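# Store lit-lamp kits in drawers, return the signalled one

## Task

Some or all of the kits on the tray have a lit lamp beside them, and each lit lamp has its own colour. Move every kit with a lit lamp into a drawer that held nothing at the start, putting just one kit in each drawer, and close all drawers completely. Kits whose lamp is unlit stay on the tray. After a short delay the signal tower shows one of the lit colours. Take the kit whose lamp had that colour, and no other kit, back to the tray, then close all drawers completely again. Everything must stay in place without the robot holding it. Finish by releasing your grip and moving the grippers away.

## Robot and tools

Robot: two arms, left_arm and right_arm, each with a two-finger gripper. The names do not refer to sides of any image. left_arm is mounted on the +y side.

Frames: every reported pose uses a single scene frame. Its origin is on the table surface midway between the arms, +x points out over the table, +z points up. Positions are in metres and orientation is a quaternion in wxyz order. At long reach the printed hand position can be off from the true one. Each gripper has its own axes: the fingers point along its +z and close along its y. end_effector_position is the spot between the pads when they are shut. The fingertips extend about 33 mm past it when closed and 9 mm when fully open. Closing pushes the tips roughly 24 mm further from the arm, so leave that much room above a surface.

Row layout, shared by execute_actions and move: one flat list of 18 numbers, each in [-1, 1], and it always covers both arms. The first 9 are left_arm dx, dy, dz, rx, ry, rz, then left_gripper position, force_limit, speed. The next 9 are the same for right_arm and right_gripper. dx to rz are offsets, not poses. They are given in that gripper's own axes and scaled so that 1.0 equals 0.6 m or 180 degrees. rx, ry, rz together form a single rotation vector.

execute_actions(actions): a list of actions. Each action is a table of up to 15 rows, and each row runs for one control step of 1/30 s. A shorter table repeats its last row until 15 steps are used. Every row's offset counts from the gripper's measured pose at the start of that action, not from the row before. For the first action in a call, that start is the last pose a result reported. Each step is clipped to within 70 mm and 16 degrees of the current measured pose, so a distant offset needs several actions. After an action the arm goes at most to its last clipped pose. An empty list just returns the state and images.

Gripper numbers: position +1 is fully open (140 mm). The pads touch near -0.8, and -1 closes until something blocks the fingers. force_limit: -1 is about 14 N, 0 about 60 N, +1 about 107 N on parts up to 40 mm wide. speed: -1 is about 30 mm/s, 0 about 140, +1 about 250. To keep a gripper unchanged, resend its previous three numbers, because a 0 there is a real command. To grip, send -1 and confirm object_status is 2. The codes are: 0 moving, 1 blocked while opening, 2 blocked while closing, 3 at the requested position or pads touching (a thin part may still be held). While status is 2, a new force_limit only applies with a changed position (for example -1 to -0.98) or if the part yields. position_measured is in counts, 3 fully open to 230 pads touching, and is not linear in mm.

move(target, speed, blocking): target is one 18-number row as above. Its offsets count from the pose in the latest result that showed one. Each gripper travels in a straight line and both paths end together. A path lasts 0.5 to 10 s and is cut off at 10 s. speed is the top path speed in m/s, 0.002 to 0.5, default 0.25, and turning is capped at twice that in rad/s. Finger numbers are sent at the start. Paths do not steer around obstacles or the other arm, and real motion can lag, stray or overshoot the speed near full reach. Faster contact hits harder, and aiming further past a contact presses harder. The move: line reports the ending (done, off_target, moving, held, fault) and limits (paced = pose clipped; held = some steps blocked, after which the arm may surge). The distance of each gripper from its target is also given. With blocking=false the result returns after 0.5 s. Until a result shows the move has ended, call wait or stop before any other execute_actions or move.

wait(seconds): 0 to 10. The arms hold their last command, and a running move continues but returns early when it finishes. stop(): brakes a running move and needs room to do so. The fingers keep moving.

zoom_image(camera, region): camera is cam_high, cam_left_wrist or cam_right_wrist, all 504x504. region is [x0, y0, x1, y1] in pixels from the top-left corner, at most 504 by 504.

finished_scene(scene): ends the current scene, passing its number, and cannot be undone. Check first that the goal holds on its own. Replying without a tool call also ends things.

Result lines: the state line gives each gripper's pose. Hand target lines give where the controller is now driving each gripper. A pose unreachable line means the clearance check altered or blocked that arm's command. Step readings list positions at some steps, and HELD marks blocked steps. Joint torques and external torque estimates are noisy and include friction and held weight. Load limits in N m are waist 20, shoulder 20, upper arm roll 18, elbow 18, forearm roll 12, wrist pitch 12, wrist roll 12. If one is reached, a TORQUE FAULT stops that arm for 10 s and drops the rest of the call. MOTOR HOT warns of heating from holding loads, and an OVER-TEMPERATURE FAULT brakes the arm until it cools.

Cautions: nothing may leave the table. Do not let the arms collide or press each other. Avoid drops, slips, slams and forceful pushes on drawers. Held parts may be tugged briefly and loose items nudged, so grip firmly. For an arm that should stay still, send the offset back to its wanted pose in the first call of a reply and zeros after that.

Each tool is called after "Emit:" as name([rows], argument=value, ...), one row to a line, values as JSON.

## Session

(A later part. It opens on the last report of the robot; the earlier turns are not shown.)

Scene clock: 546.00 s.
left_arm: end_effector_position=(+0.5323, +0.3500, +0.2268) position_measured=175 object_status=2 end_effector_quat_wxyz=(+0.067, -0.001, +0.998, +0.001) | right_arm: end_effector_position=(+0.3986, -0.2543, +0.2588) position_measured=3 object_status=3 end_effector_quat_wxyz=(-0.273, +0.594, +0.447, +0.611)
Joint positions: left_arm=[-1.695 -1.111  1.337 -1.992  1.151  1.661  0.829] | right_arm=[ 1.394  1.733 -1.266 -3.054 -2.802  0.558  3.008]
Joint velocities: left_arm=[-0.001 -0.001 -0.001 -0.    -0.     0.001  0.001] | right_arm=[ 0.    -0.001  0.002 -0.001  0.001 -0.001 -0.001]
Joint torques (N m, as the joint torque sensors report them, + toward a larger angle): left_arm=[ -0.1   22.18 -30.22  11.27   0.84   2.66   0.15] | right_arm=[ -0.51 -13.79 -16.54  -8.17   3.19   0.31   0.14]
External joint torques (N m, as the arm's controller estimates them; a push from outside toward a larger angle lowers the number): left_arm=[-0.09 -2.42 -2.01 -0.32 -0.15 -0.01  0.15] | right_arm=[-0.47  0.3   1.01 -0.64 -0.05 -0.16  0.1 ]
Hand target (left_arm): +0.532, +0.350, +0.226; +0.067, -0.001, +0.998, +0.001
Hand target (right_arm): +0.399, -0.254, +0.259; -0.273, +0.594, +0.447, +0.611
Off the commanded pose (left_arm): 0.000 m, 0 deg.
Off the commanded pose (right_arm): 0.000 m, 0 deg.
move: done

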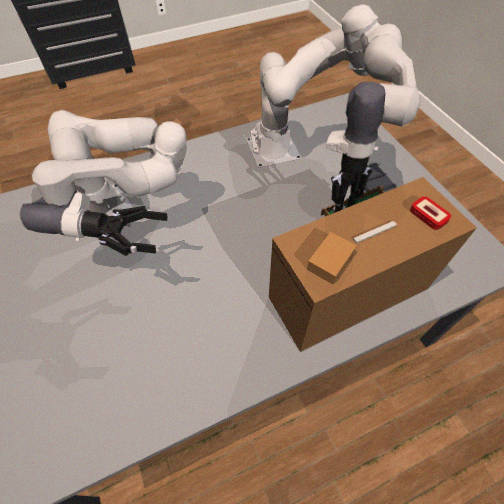

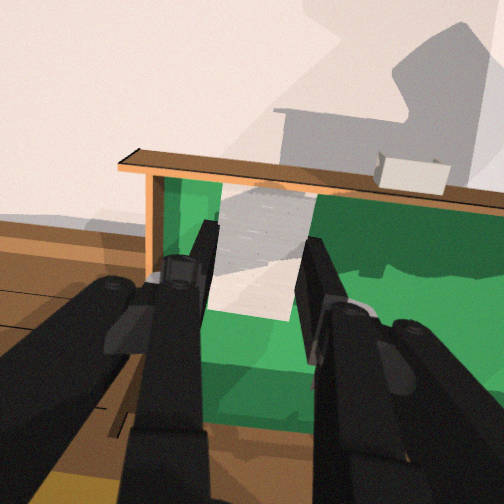

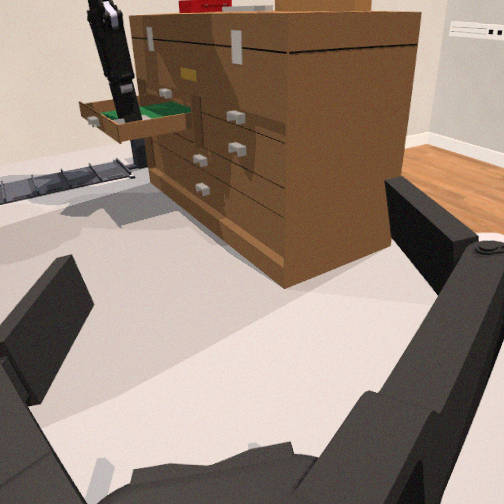

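Emit:
move(target=[-0.02,0,-0.085,0,0,0,-1,0,0,0,0,0,0,0,0,1,0,0], speed=0.06)

Emit:
move(target=[0.14,0,0,0,0,0,-1,0,0,0,0,0,0,0,0,1,0,0], speed=0.15)

Emit:
move(target=[0.33,0.56,0.17,-0.034,0.034,-0.5,-1,0,0,0,0,0,0,0,0,1,0,0])

Scene clock: 550.60 s.
left_arm: end_effector_position=(+0.5385, +0.3513, +0.2778) position_measured=175 object_status=2 end_effector_quat_wxyz=(+0.069, -0.006, +0.998, +0.000) | right_arm: end_effector_position=(+0.3986, -0.2543, +0.2588) position_measured=3 object_status=3 end_effector_quat_wxyz=(-0.273, +0.594, +0.447, +0.611)
Joint positions: left_arm=[-1.721 -1.072  1.277 -1.891  1.095  1.584  0.856] | right_arm=[ 1.394  1.733 -1.266 -3.054 -2.802  0.558  3.008]
Joint velocities: left_arm=[-0.002  0.     0.     0.003 -0.002 -0.023  0.014] | right_arm=[ 0.    -0.001 -0.001 -0.001  0.001 -0.001 -0.   ]
Joint torques (N m, as the joint torque sensors report them, + toward a larger angle): left_arm=[ -1.14  24.11 -29.95  12.69  -0.07   2.27   0.2 ] | right_arm=[ -0.57 -13.67 -16.78  -8.21   3.17   0.29   0.17]
External joint torques (N m, as the arm's controller estimates them; a push from outside toward a larger angle lowers the number): left_arm=[-1.19 -0.83 -2.6   0.55 -1.08 -0.41  0.2 ] | right_arm=[-0.54  0.43  0.79 -0.72 -0.07 -0.18  0.13]
Hand target (left_arm): +0.537, +0.350, +0.279; +0.067, -0.001, +0.998, +0.000
Hand target (right_arm): +0.399, -0.254, +0.259; -0.273, +0.594, +0.447, +0.611
Off the commanded pose (left_arm): 0.002 m, 1 deg.
Off the commanded pose (right_arm): 0.000 m, 0 deg.
move: done

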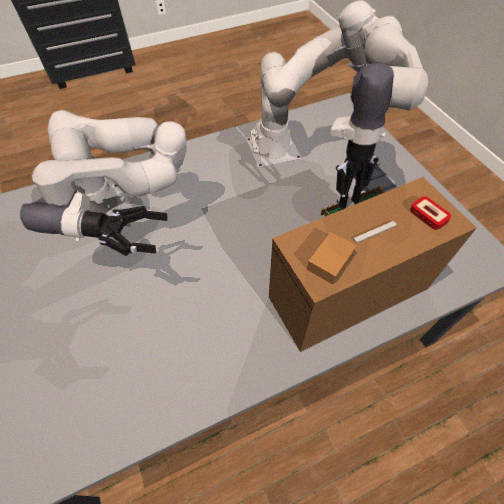

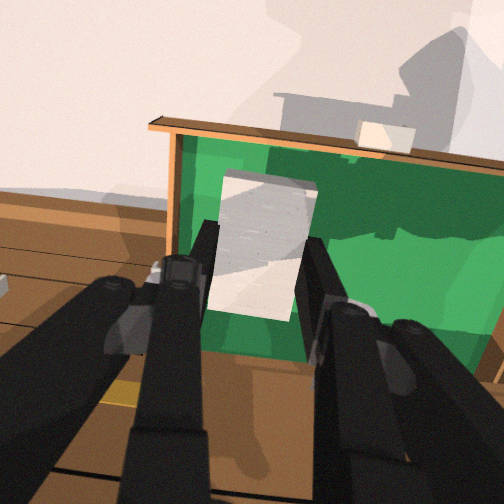

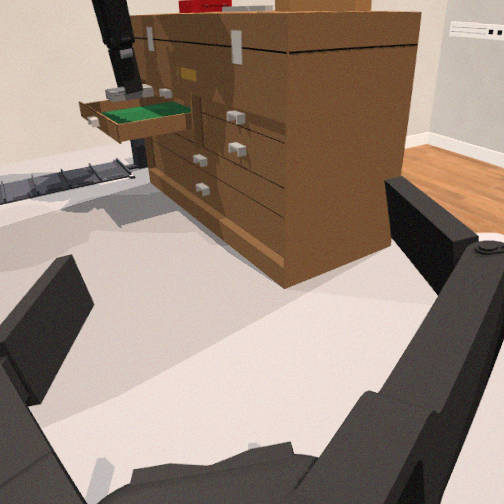

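Scene clock: 551.60 s.
left_arm: end_effector_position=(+0.4567, +0.3540, +0.2654) position_measured=175 object_status=2 end_effector_quat_wxyz=(+0.068, +0.000, +0.998, +0.005) | right_arm: end_effector_position=(+0.3986, -0.2543, +0.2588) position_measured=3 object_status=3 end_effector_quat_wxyz=(-0.273, +0.594, +0.447, +0.611)
Joint positions: left_arm=[-1.498 -1.135  1.134 -2.178  1.073  1.586  0.786] | right_arm=[ 1.394  1.733 -1.266 -3.054 -2.802  0.558  3.008]
Joint velocities: left_arm=[ 0.002 -0.002 -0.002 -0.006 -0.002 -0.    -0.033] | right_arm=[ 0. -0.  0.  0.  0. -0. -0.]
Joint torques (N m, as the joint torque sensors report them, + toward a larger angle): left_arm=[  2.69  16.31 -28.67  11.29  -0.08   3.19  -0.05] | right_arm=[ -0.41 -13.64 -16.65  -7.94   3.21   0.32   0.13]
External joint torques (N m, as the arm's controller estimates them; a push from outside toward a larger angle lowers the number): left_arm=[ 2.69 -2.28 -2.94 -1.65 -1.11  0.55 -0.05] | right_arm=[-0.38  0.44  0.92 -0.44 -0.03 -0.15  0.09]
Hand target (left_arm): +0.456, +0.352, +0.266; +0.069, -0.006, +0.998, +0.001
Hand target (right_arm): +0.399, -0.254, +0.259; -0.273, +0.594, +0.447, +0.611
Off the commanded pose (left_arm): 0.004 m, 1 deg.
Off the commanded pose (right_arm): 0.000 m, 0 deg.
move: off_target (left_arm)

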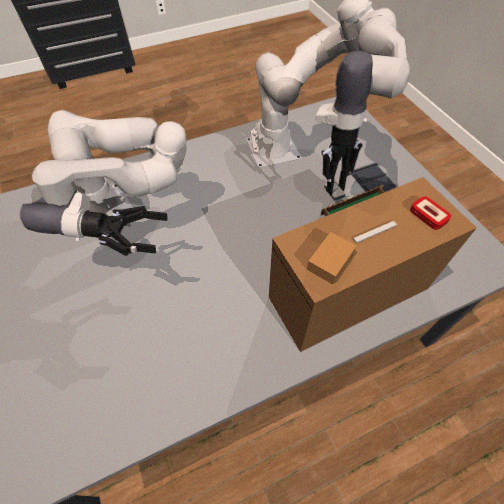

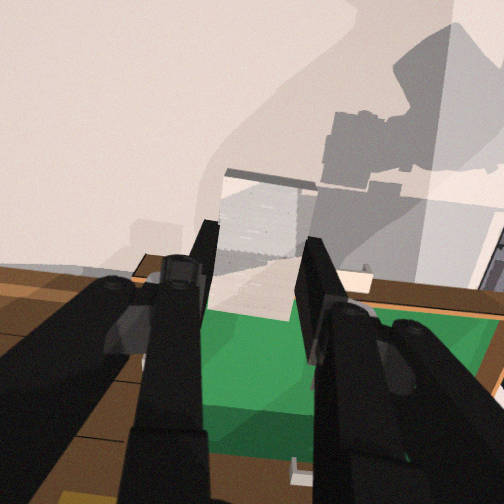

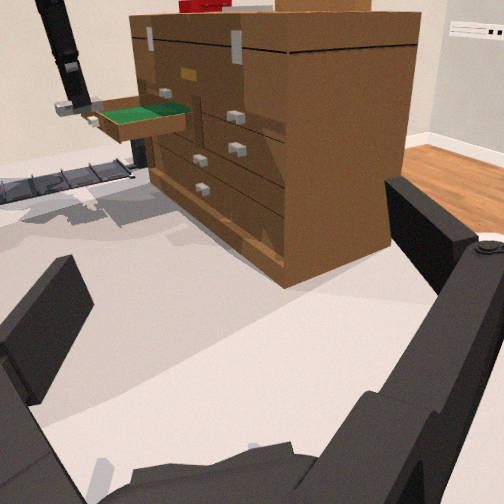

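Scene clock: 555.40 s.
left_arm: end_effector_position=(+0.2711, +0.6944, +0.1353) position_measured=175 object_status=2 end_effector_quat_wxyz=(+0.003, +0.700, -0.714, -0.017) | right_arm: end_effector_position=(+0.3986, -0.2543, +0.2588) position_measured=3 object_status=3 end_effector_quat_wxyz=(-0.273, +0.594, +0.447, +0.611)
Joint positions: left_arm=[-0.635 -1.052  1.363 -2.365  1.082  1.773  0.028] | right_arm=[ 1.394  1.733 -1.266 -3.054 -2.802  0.558  3.008]
Joint velocities: left_arm=[ 0.    -0.001 -0.001  0.001  0.001  0.005 -0.029] | right_arm=[-0.001 -0.    -0.001 -0.001  0.    -0.001 -0.001]
Joint torques (N m, as the joint torque sensors report them, + toward a larger angle): left_arm=[  2.6   15.66 -26.49  13.32   0.92   2.89  -0.09] | right_arm=[ -0.62 -13.83 -16.45  -8.23   3.2    0.31   0.14]
External joint torques (N m, as the arm's controller estimates them; a push from outside toward a larger angle lowers the number): left_arm=[ 2.62 -0.87 -1.74  0.57  0.1   0.46 -0.09] | right_arm=[-0.57  0.24  1.13 -0.68 -0.05 -0.16  0.11]
Hand target (left_arm): +0.271, +0.697, +0.136; +0.001, +0.706, -0.708, -0.016
Hand target (right_arm): +0.399, -0.254, +0.259; -0.273, +0.594, +0.447, +0.611
Off the commanded pose (left_arm): 0.007 m, 2 deg.
Off the commanded pose (right_arm): 0.000 m, 0 deg.
move: off_target (left_arm)

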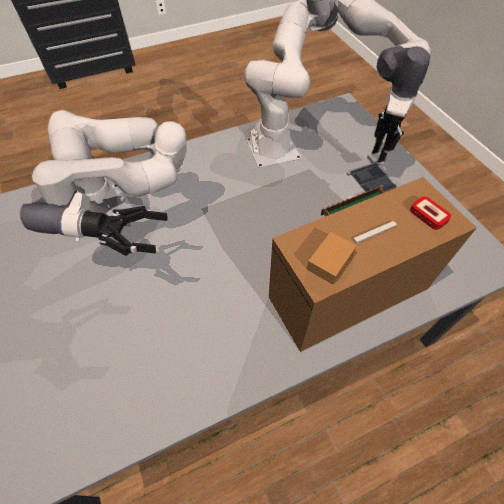

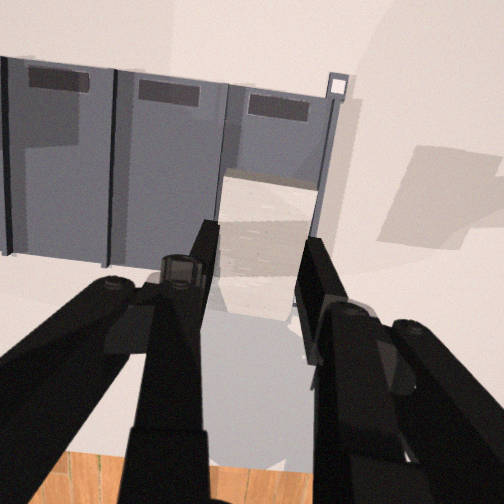

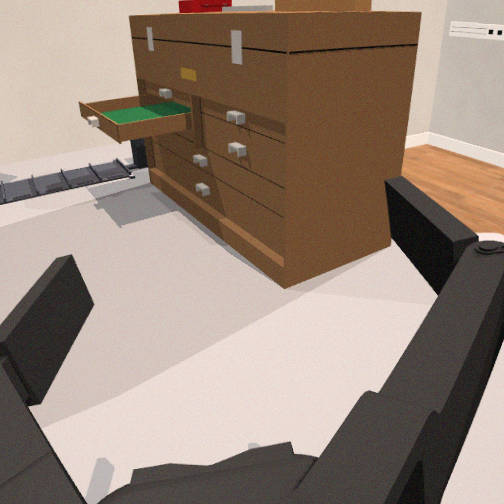

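Emit:
move(target=[-0.02,0.003,0.1,0,0,0,-1,0,0,0,0,0,0,0,0,1,0,0], speed=0.08)

Scene clock: 557.33 s.
left_arm: end_effector_position=(+0.2660, +0.7076, +0.0753) position_measured=175 object_status=2 end_effector_quat_wxyz=(+0.005, +0.700, -0.714, -0.018) | right_arm: end_effector_position=(+0.3986, -0.2543, +0.2588) position_measured=3 object_status=3 end_effector_quat_wxyz=(-0.273, +0.594, +0.447, +0.611)
Joint positions: left_arm=[-0.676 -1.071  1.521 -2.378  1.198  1.86   0.019] | right_arm=[ 1.394  1.733 -1.266 -3.054 -2.802  0.558  3.008]
Joint velocities: left_arm=[ 0.     0.001  0.002 -0.001  0.003  0.014  0.   ] | right_arm=[-0.001 -0.001  0.001 -0.     0.002 -0.    -0.002]
Joint torques (N m, as the joint torque sensors report them, + toward a larger angle): left_arm=[ -1.08  16.75 -26.46   9.91   1.62   2.81  -0.16] | right_arm=[ -0.43 -13.73 -16.56  -8.15   3.16   0.33   0.12]
External joint torques (N m, as the arm's controller estimates them; a push from outside toward a larger angle lowers the number): left_arm=[-1.14 -1.94 -1.23 -0.76  0.84  0.41 -0.16] | right_arm=[-0.38  0.36  1.   -0.65 -0.08 -0.14  0.08]
Hand target (left_arm): +0.268, +0.707, +0.075; +0.003, +0.699, -0.714, -0.017
Hand target (right_arm): +0.399, -0.254, +0.259; -0.273, +0.594, +0.447, +0.611
Off the commanded pose (left_arm): 0.002 m, 0 deg.
Off the commanded pose (right_arm): 0.000 m, 0 deg.
move: done

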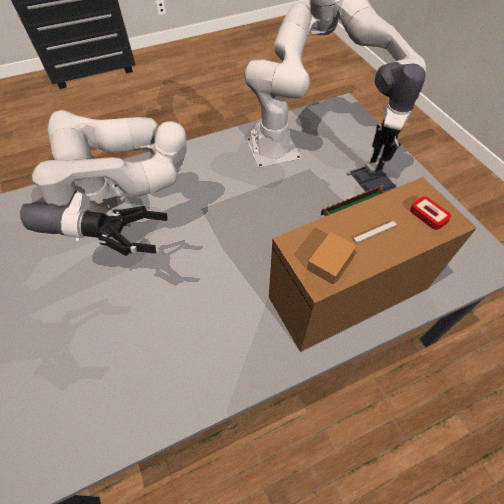

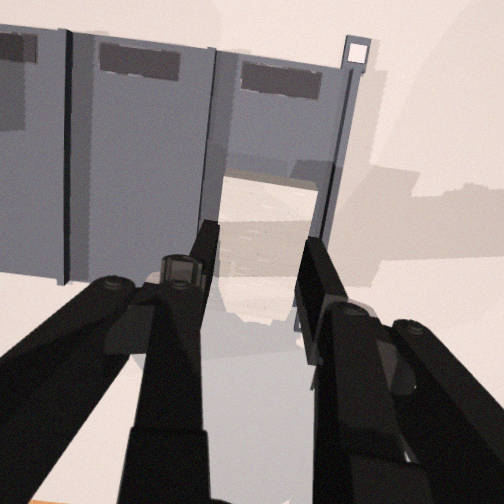

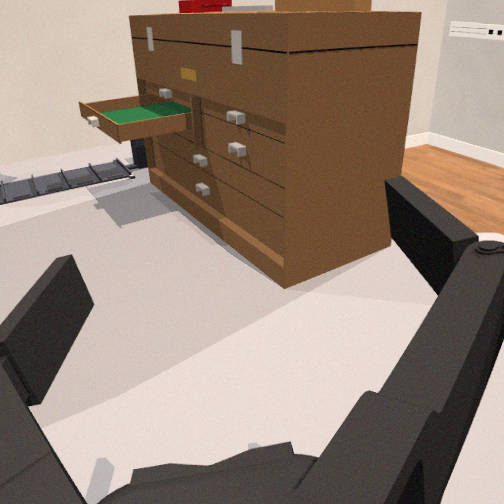

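Emit:
move(target=[0.043,0,0,0,0,0,-1,0,0,0,0,0,0,0,0,1,0,0], speed=0.06)

Emit:
move(target=[0,0,0.03,0,0,0,-1,0,0,0,0,0,0,0,0,1,0,0], speed=0.03)

Scene clock: 559.73 s.
left_arm: end_effector_position=(+0.2651, +0.6828, +0.0746) position_measured=175 object_status=2 end_effector_quat_wxyz=(+0.006, +0.695, -0.719, -0.019) | right_arm: end_effector_position=(+0.3986, -0.2543, +0.2588) position_measured=3 object_status=3 end_effector_quat_wxyz=(-0.273, +0.594, +0.447, +0.611)
Joint positions: left_arm=[-0.663 -1.07   1.496 -2.435  1.198  1.863 -0.016] | right_arm=[ 1.394  1.733 -1.266 -3.054 -2.802  0.558  3.008]
Joint velocities: left_arm=[ 0.003  0.001  0.    -0.001  0.001 -0.    -0.031] | right_arm=[ 0.001  0.    -0.001  0.    -0.    -0.     0.001]
Joint torques (N m, as the joint torque sensors report them, + toward a larger angle): left_arm=[  1.56  16.74 -27.16   9.23   0.12   2.82  -0.14] | right_arm=[ -0.56 -13.62 -16.5   -8.09   3.2    0.32   0.17]
External joint torques (N m, as the arm's controller estimates them; a push from outside toward a larger angle lowers the number): left_arm=[ 1.65 -0.61 -2.57 -1.43 -0.66  0.42 -0.14] | right_arm=[-0.6   0.48  1.08 -0.63 -0.05 -0.14  0.13]
Hand target (left_arm): +0.266, +0.682, +0.075; +0.005, +0.700, -0.714, -0.018
Hand target (right_arm): +0.399, -0.254, +0.259; -0.273, +0.594, +0.447, +0.611
Off the commanded pose (left_arm): 0.001 m, 1 deg.
Off the commanded pose (right_arm): 0.000 m, 0 deg.
move: done

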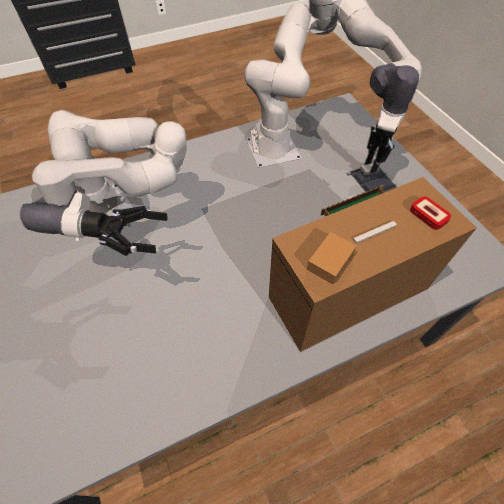

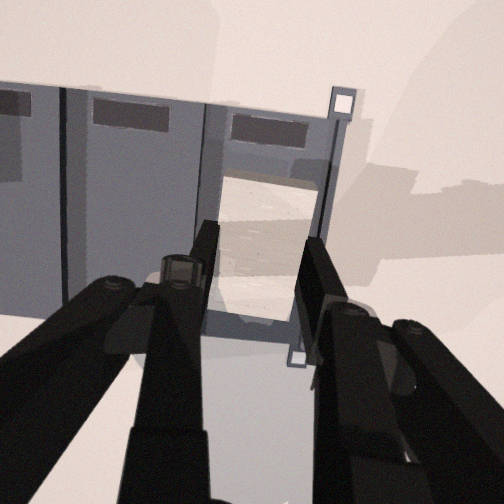

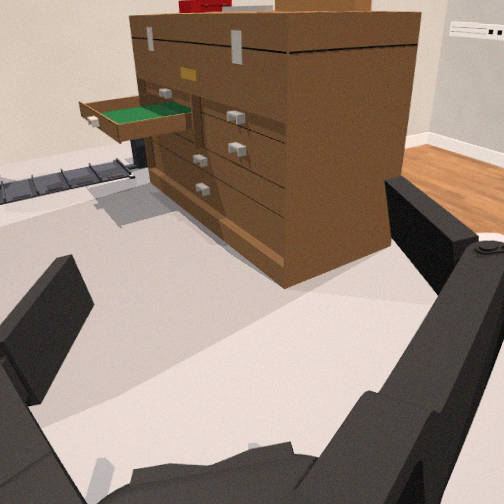

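Scene clock: 560.60 s.
left_arm: end_effector_position=(+0.2628, +0.6840, +0.0577) position_measured=175 object_status=2 end_effector_quat_wxyz=(+0.008, +0.695, -0.719, -0.020) | right_arm: end_effector_position=(+0.3986, -0.2543, +0.2588) position_measured=3 object_status=3 end_effector_quat_wxyz=(-0.273, +0.594, +0.447, +0.611)
Joint positions: left_arm=[-0.677 -1.071  1.542 -2.439  1.23   1.888 -0.022] | right_arm=[ 1.394  1.733 -1.266 -3.054 -2.802  0.558  3.008]
Joint velocities: left_arm=[ 0.     0.001  0.002 -0.001  0.007  0.013 -0.006] | right_arm=[ 0.001 -0.001  0.     0.001 -0.     0.    -0.   ]
Joint torques (N m, as the joint torque sensors report them, + toward a larger angle): left_arm=[ -1.14  15.65 -23.87   8.54   1.87   2.94  -0.01] | right_arm=[ -0.44 -13.85 -16.53  -8.26   3.19   0.34   0.12]
External joint torques (N m, as the arm's controller estimates them; a push from outside toward a larger angle lowers the number): left_arm=[-1.23 -2.23  0.72 -1.55  1.1   0.56 -0.01] | right_arm=[-0.5   0.26  1.06 -0.82 -0.05 -0.11  0.08]
Hand target (left_arm): +0.265, +0.683, +0.056; +0.006, +0.695, -0.719, -0.020
Hand target (right_arm): +0.399, -0.254, +0.259; -0.273, +0.594, +0.447, +0.611
Off the commanded pose (left_arm): 0.002 m, 0 deg.
Off the commanded pose (right_arm): 0.000 m, 0 deg.
move: done

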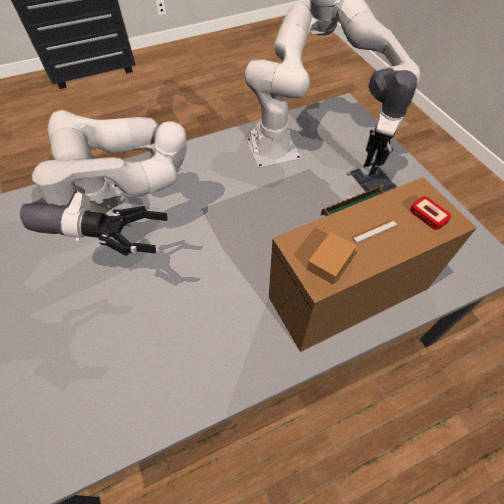

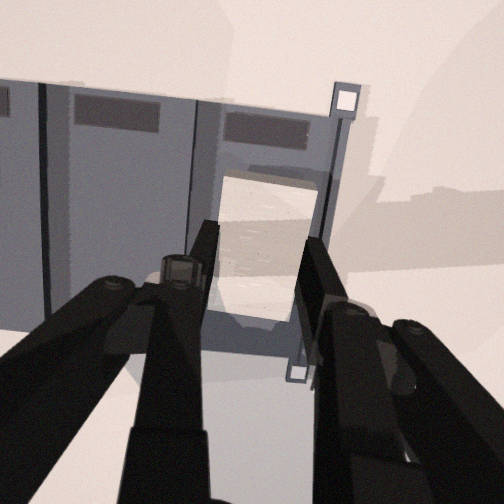

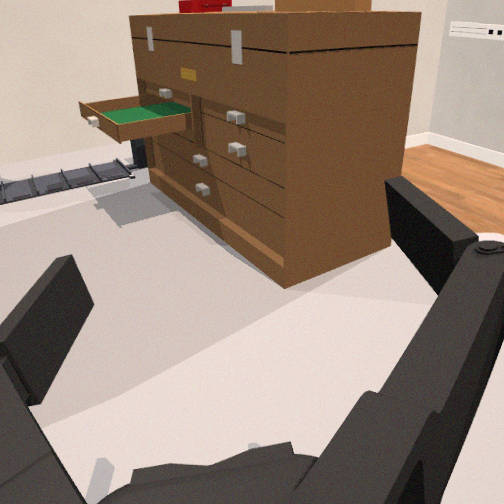

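Emit:
move(target=[0,0,0.003,0,0,0,-0.17,0,-0.5,0,0,0,0,0,0,1,0,0], speed=0.03)

Emit:
move(target=[0,0,-0.3,0,0,0,-0.17,0,-0.5,0,0,0,0,0,0,1,0,0])

Emit:
move(target=[0.45,-0.27,0.045,0.2,-0.2,0.471,-1,0,0,0,0,0,0,0,0,1,0,0])

Scene clock: 571.80 s.
left_arm: end_effector_position=(+0.2625, +0.6841, +0.0566) position_measured=150 object_status=3 end_effector_quat_wxyz=(+0.008, +0.696, -0.718, -0.020) | right_arm: end_effector_position=(+0.3986, -0.2543, +0.2588) position_measured=3 object_status=3 end_effector_quat_wxyz=(-0.273, +0.594, +0.447, +0.611)
Joint positions: left_arm=[-0.677 -1.071  1.545 -2.439  1.23   1.89  -0.024] | right_arm=[ 1.394  1.733 -1.266 -3.054 -2.802  0.558  3.008]
Joint velocities: left_arm=[ 0.001 -0.001 -0.001  0.001  0.001 -0.001 -0.001] | right_arm=[ 0.001  0.001  0.001  0.001 -0.001 -0.001 -0.   ]
Joint torques (N m, as the joint torque sensors report them, + toward a larger angle): left_arm=[ -0.47  16.46 -24.87   9.39   1.3    2.5    0.22] | right_arm=[ -0.58 -13.72 -16.46  -8.25   3.18   0.34   0.12]
External joint torques (N m, as the arm's controller estimates them; a push from outside toward a larger angle lowers the number): left_arm=[-0.47 -1.43 -0.22 -0.71  0.53  0.1   0.22] | right_arm=[-0.62  0.34  1.08 -0.81 -0.05 -0.12  0.08]
Hand target (left_arm): +0.263, +0.684, +0.056; +0.008, +0.695, -0.719, -0.020
Hand target (right_arm): +0.399, -0.254, +0.259; -0.273, +0.594, +0.447, +0.611
Off the commanded pose (left_arm): 0.001 m, 0 deg.
Off the commanded pose (right_arm): 0.000 m, 0 deg.
move: done

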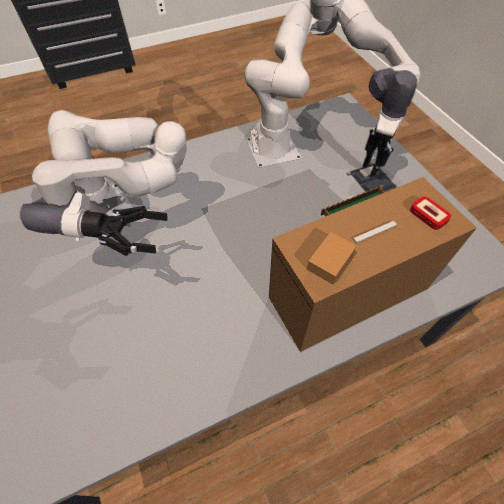

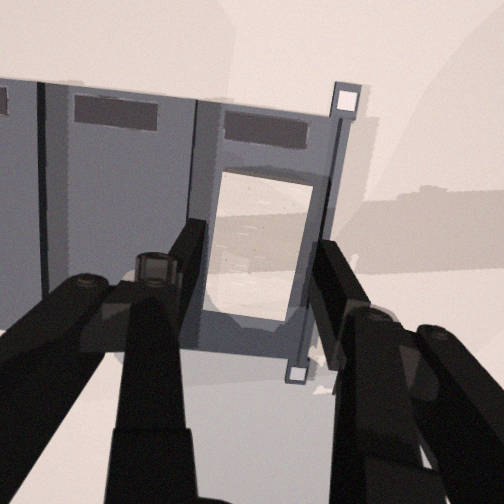

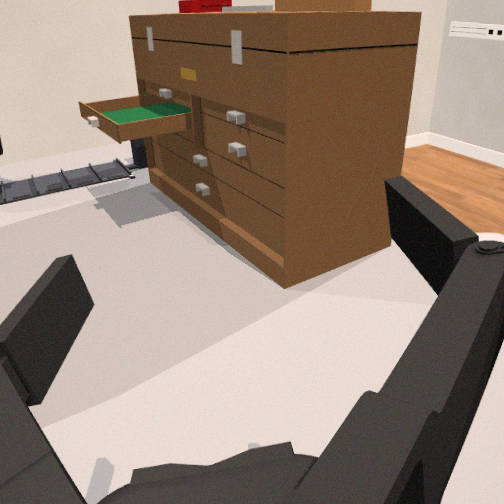

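Scene clock: 573.27 s.
left_arm: end_effector_position=(+0.2693, +0.6829, +0.2365) position_measured=150 object_status=3 end_effector_quat_wxyz=(+0.007, +0.698, -0.715, -0.020) | right_arm: end_effector_position=(+0.3986, -0.2543, +0.2588) position_measured=3 object_status=3 end_effector_quat_wxyz=(-0.273, +0.594, +0.447, +0.611)
Joint positions: left_arm=[-0.606 -1.017  1.143 -2.254  0.906  1.592  0.068] | right_arm=[ 1.394  1.733 -1.266 -3.054 -2.802  0.558  3.008]
Joint velocities: left_arm=[-0.001 -0.004 -0.001  0.    -0.    -0.013  0.009] | right_arm=[ 0.001  0.001 -0.001  0.     0.     0.001 -0.   ]
Joint torques (N m, as the joint torque sensors report them, + toward a larger angle): left_arm=[  1.15  12.86 -26.01  17.02  -0.31   2.05   0.26] | right_arm=[ -0.36 -13.86 -16.67  -8.28   3.22   0.31   0.1 ]
External joint torques (N m, as the arm's controller estimates them; a push from outside toward a larger angle lowers the number): left_arm=[ 1.18 -1.78 -2.51  1.77 -1.15 -0.36  0.26] | right_arm=[-0.39  0.21  0.9  -0.74 -0.03 -0.16  0.06]
Hand target (left_arm): +0.268, +0.683, +0.238; +0.009, +0.697, -0.717, -0.018
Hand target (right_arm): +0.399, -0.254, +0.259; -0.273, +0.594, +0.447, +0.611
Off the commanded pose (left_arm): 0.002 m, 0 deg.
Off the commanded pose (right_arm): 0.000 m, 0 deg.
move: done

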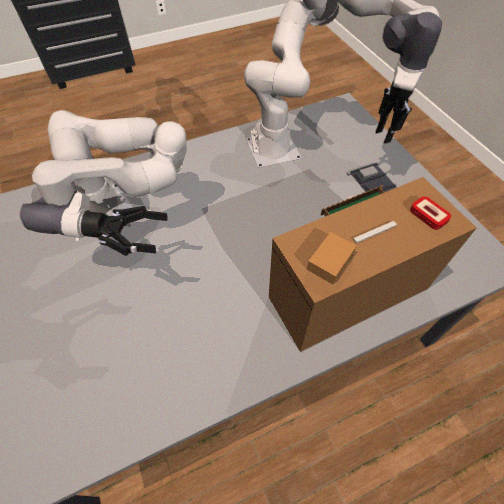

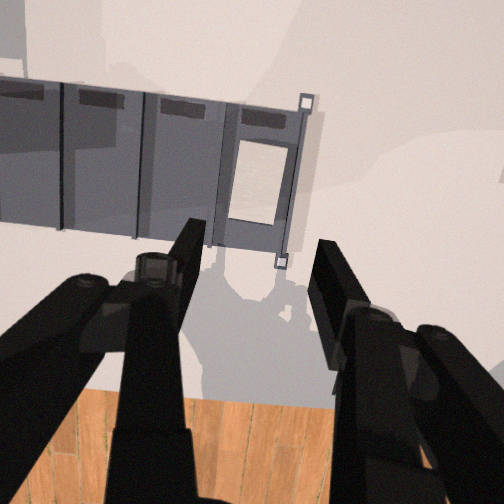

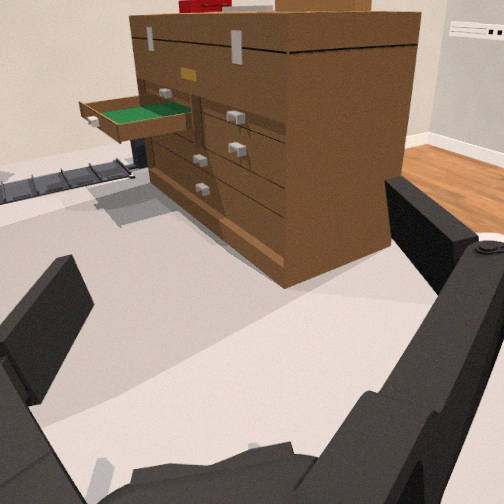

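Scene clock: 577.50 s.
left_arm: end_effector_position=(+0.4246, +0.4113, +0.2038) position_measured=233 object_status=3 end_effector_quat_wxyz=(+0.378, +0.002, +0.926, +0.000) | right_arm: end_effector_position=(+0.3986, -0.2543, +0.2588) position_measured=3 object_status=3 end_effector_quat_wxyz=(-0.273, +0.594, +0.447, +0.611)
Joint positions: left_arm=[-0.774 -1.49   1.316 -2.92   1.872  2.16   0.699] | right_arm=[ 1.394  1.733 -1.266 -3.054 -2.802  0.558  3.008]
Joint velocities: left_arm=[-0.     0.     0.001  0.     0.     0.008  0.029] | right_arm=[ 0.001 -0.     0.001  0.001  0.     0.001 -0.   ]
Joint torques (N m, as the joint torque sensors report them, + toward a larger angle): left_arm=[ -0.1   10.1  -19.22   7.03   1.89   3.35   0.33] | right_arm=[ -0.37 -13.92 -16.74  -8.39   3.22   0.3    0.15]
External joint torques (N m, as the arm's controller estimates them; a push from outside toward a larger angle lowers the number): left_arm=[-0.06 -1.52 -0.08  0.49  0.88  0.49  0.35] | right_arm=[-0.43  0.18  0.81 -0.95 -0.01 -0.15  0.12]
Hand target (left_arm): +0.426, +0.411, +0.204; +0.380, +0.009, +0.925, +0.002
Hand target (right_arm): +0.399, -0.254, +0.259; -0.273, +0.594, +0.447, +0.611
Off the commanded pose (left_arm): 0.005 m, 2 deg.
Off the commanded pose (right_arm): 0.000 m, 0 deg.
move: off_target (left_arm)

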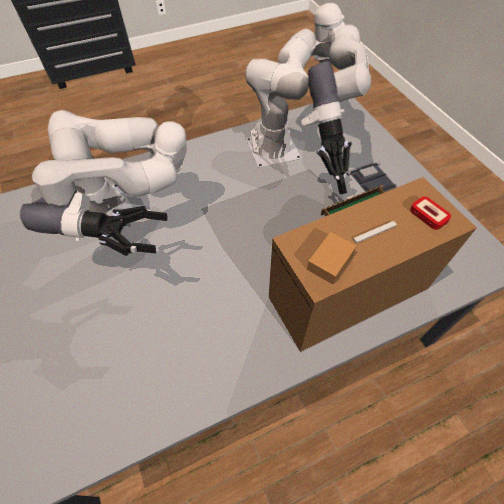

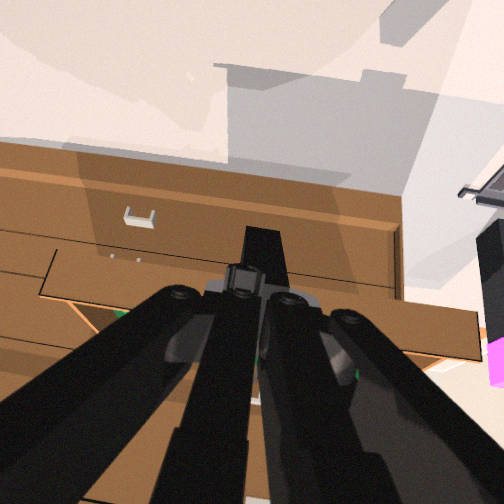

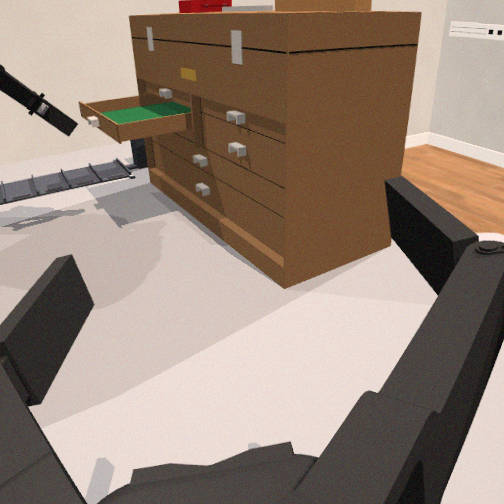

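Emit:
move(target=[-0.218,0.006,0.188,0,0,0,-1,0,0,0,0,0,0,0,0,1,0,0], speed=0.06)

Emit:
move(target=[0.12,0,-0.2,0,0,0,-1,0,0,0,0,0,0,0,0,1,0,0])

Emit:
zoom_image(camera="cam_right_wrist", region=[110,70,290,250])

Scene clock: 582.73 s.
left_arm: end_effector_position=(+0.5957, +0.4070, +0.2196) position_measured=233 object_status=3 end_effector_quat_wxyz=(+0.382, -0.000, +0.924, -0.004) | right_arm: end_effector_position=(+0.3986, -0.2543, +0.2588) position_measured=3 object_status=3 end_effector_quat_wxyz=(-0.273, +0.594, +0.447, +0.611)
Joint positions: left_arm=[-1.346 -1.397  1.42  -2.4    1.943  2.143  0.633] | right_arm=[ 1.394  1.733 -1.266 -3.054 -2.802  0.558  3.008]
Joint velocities: left_arm=[-0.001  0.002  0.001 -0.    -0.     0.     0.   ] | right_arm=[-0.     0.001  0.    -0.001 -0.001 -0.     0.   ]
Joint torques (N m, as the joint torque sensors report them, + toward a larger angle): left_arm=[ -4.14  19.18 -28.07   9.25   2.03   2.94   0.25] | right_arm=[ -0.33 -13.73 -16.52  -8.37   3.18   0.32   0.16]
External joint torques (N m, as the arm's controller estimates them; a push from outside toward a larger angle lowers the number): left_arm=[-4.12 -0.77  0.48  3.64  1.    0.15  0.27] | right_arm=[-0.3   0.33  1.03 -0.84 -0.06 -0.15  0.12]
Hand target (left_arm): +0.599, +0.409, +0.219; +0.382, +0.002, +0.924, -0.002
Hand target (right_arm): +0.399, -0.254, +0.259; -0.273, +0.594, +0.447, +0.611
Off the commanded pose (left_arm): 0.009 m, 1 deg.
Off the commanded pose (right_arm): 0.000 m, 0 deg.
move: off_target (left_arm)

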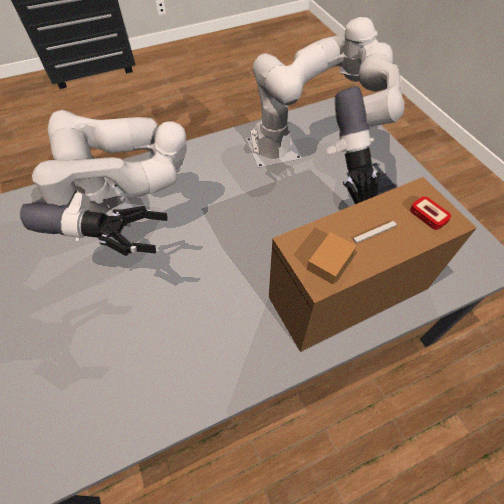

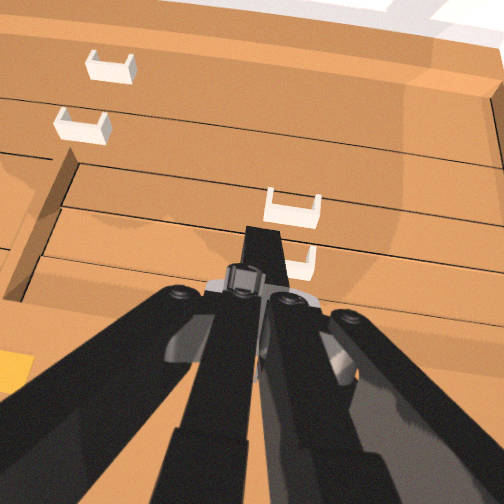

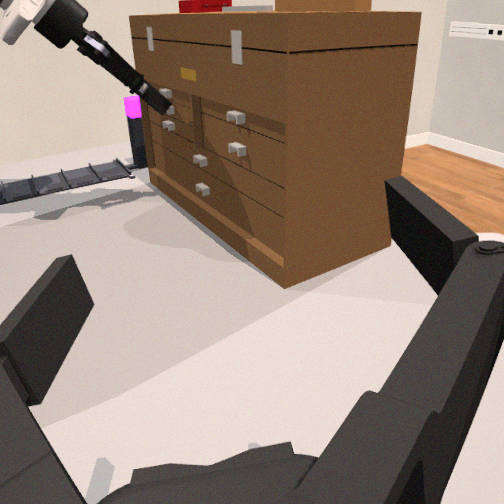

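Scene clock: 583.87 s.
left_arm: end_effector_position=(+0.4610, +0.4124, +0.2539) position_measured=233 object_status=3 end_effector_quat_wxyz=(+0.381, -0.006, +0.924, -0.005) | right_arm: end_effector_position=(+0.3986, -0.2543, +0.2588) position_measured=3 object_status=3 end_effector_quat_wxyz=(-0.273, +0.594, +0.447, +0.611)
Joint positions: left_arm=[-0.92  -1.463  1.194 -2.78   1.747  2.11   0.688] | right_arm=[ 1.394  1.733 -1.266 -3.054 -2.802  0.558  3.008]
Joint velocities: left_arm=[ 0.004 -0.002 -0.002 -0.001 -0.014  0.001  0.03 ] | right_arm=[-0.    -0.001  0.002 -0.001 -0.     0.    -0.   ]
Joint torques (N m, as the joint torque sensors report them, + toward a larger angle): left_arm=[  2.    11.62 -23.19   7.25  -0.01   2.59   0.23] | right_arm=[ -0.57 -13.66 -16.49  -8.08   3.21   0.32   0.16]
External joint torques (N m, as the arm's controller estimates them; a push from outside toward a larger angle lowers the number): left_arm=[ 1.94 -1.36 -1.92 -1.98 -1.11 -0.28  0.25] | right_arm=[-0.56  0.44  1.04 -0.58 -0.02 -0.15  0.12]
Hand target (left_arm): +0.459, +0.412, +0.253; +0.379, -0.000, +0.925, -0.003
Hand target (right_arm): +0.399, -0.254, +0.259; -0.273, +0.594, +0.447, +0.611
Off the commanded pose (left_arm): 0.005 m, 1 deg.
Off the commanded pose (right_arm): 0.000 m, 0 deg.
move: off_target (left_arm)

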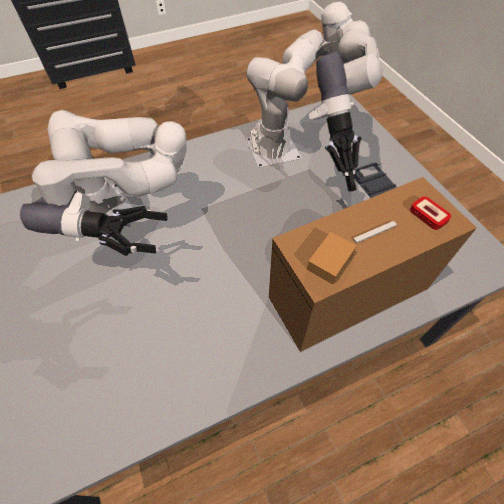

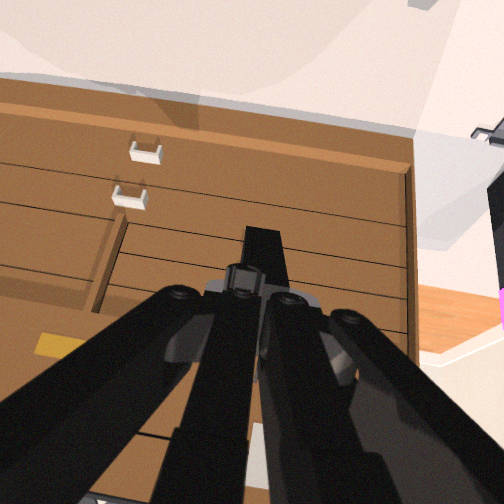

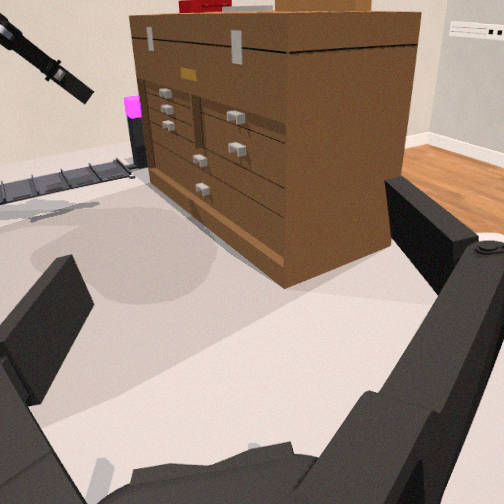

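Region (110, 70, 290, 250) of cam_right_wrist's 504x504 image, scaled by 2.800, with more detail than that image has.

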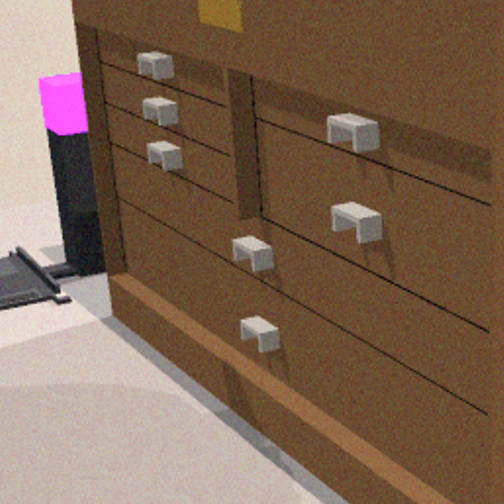

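Emit:
finished_scene(scene=1)

The scene is finished: the task was done.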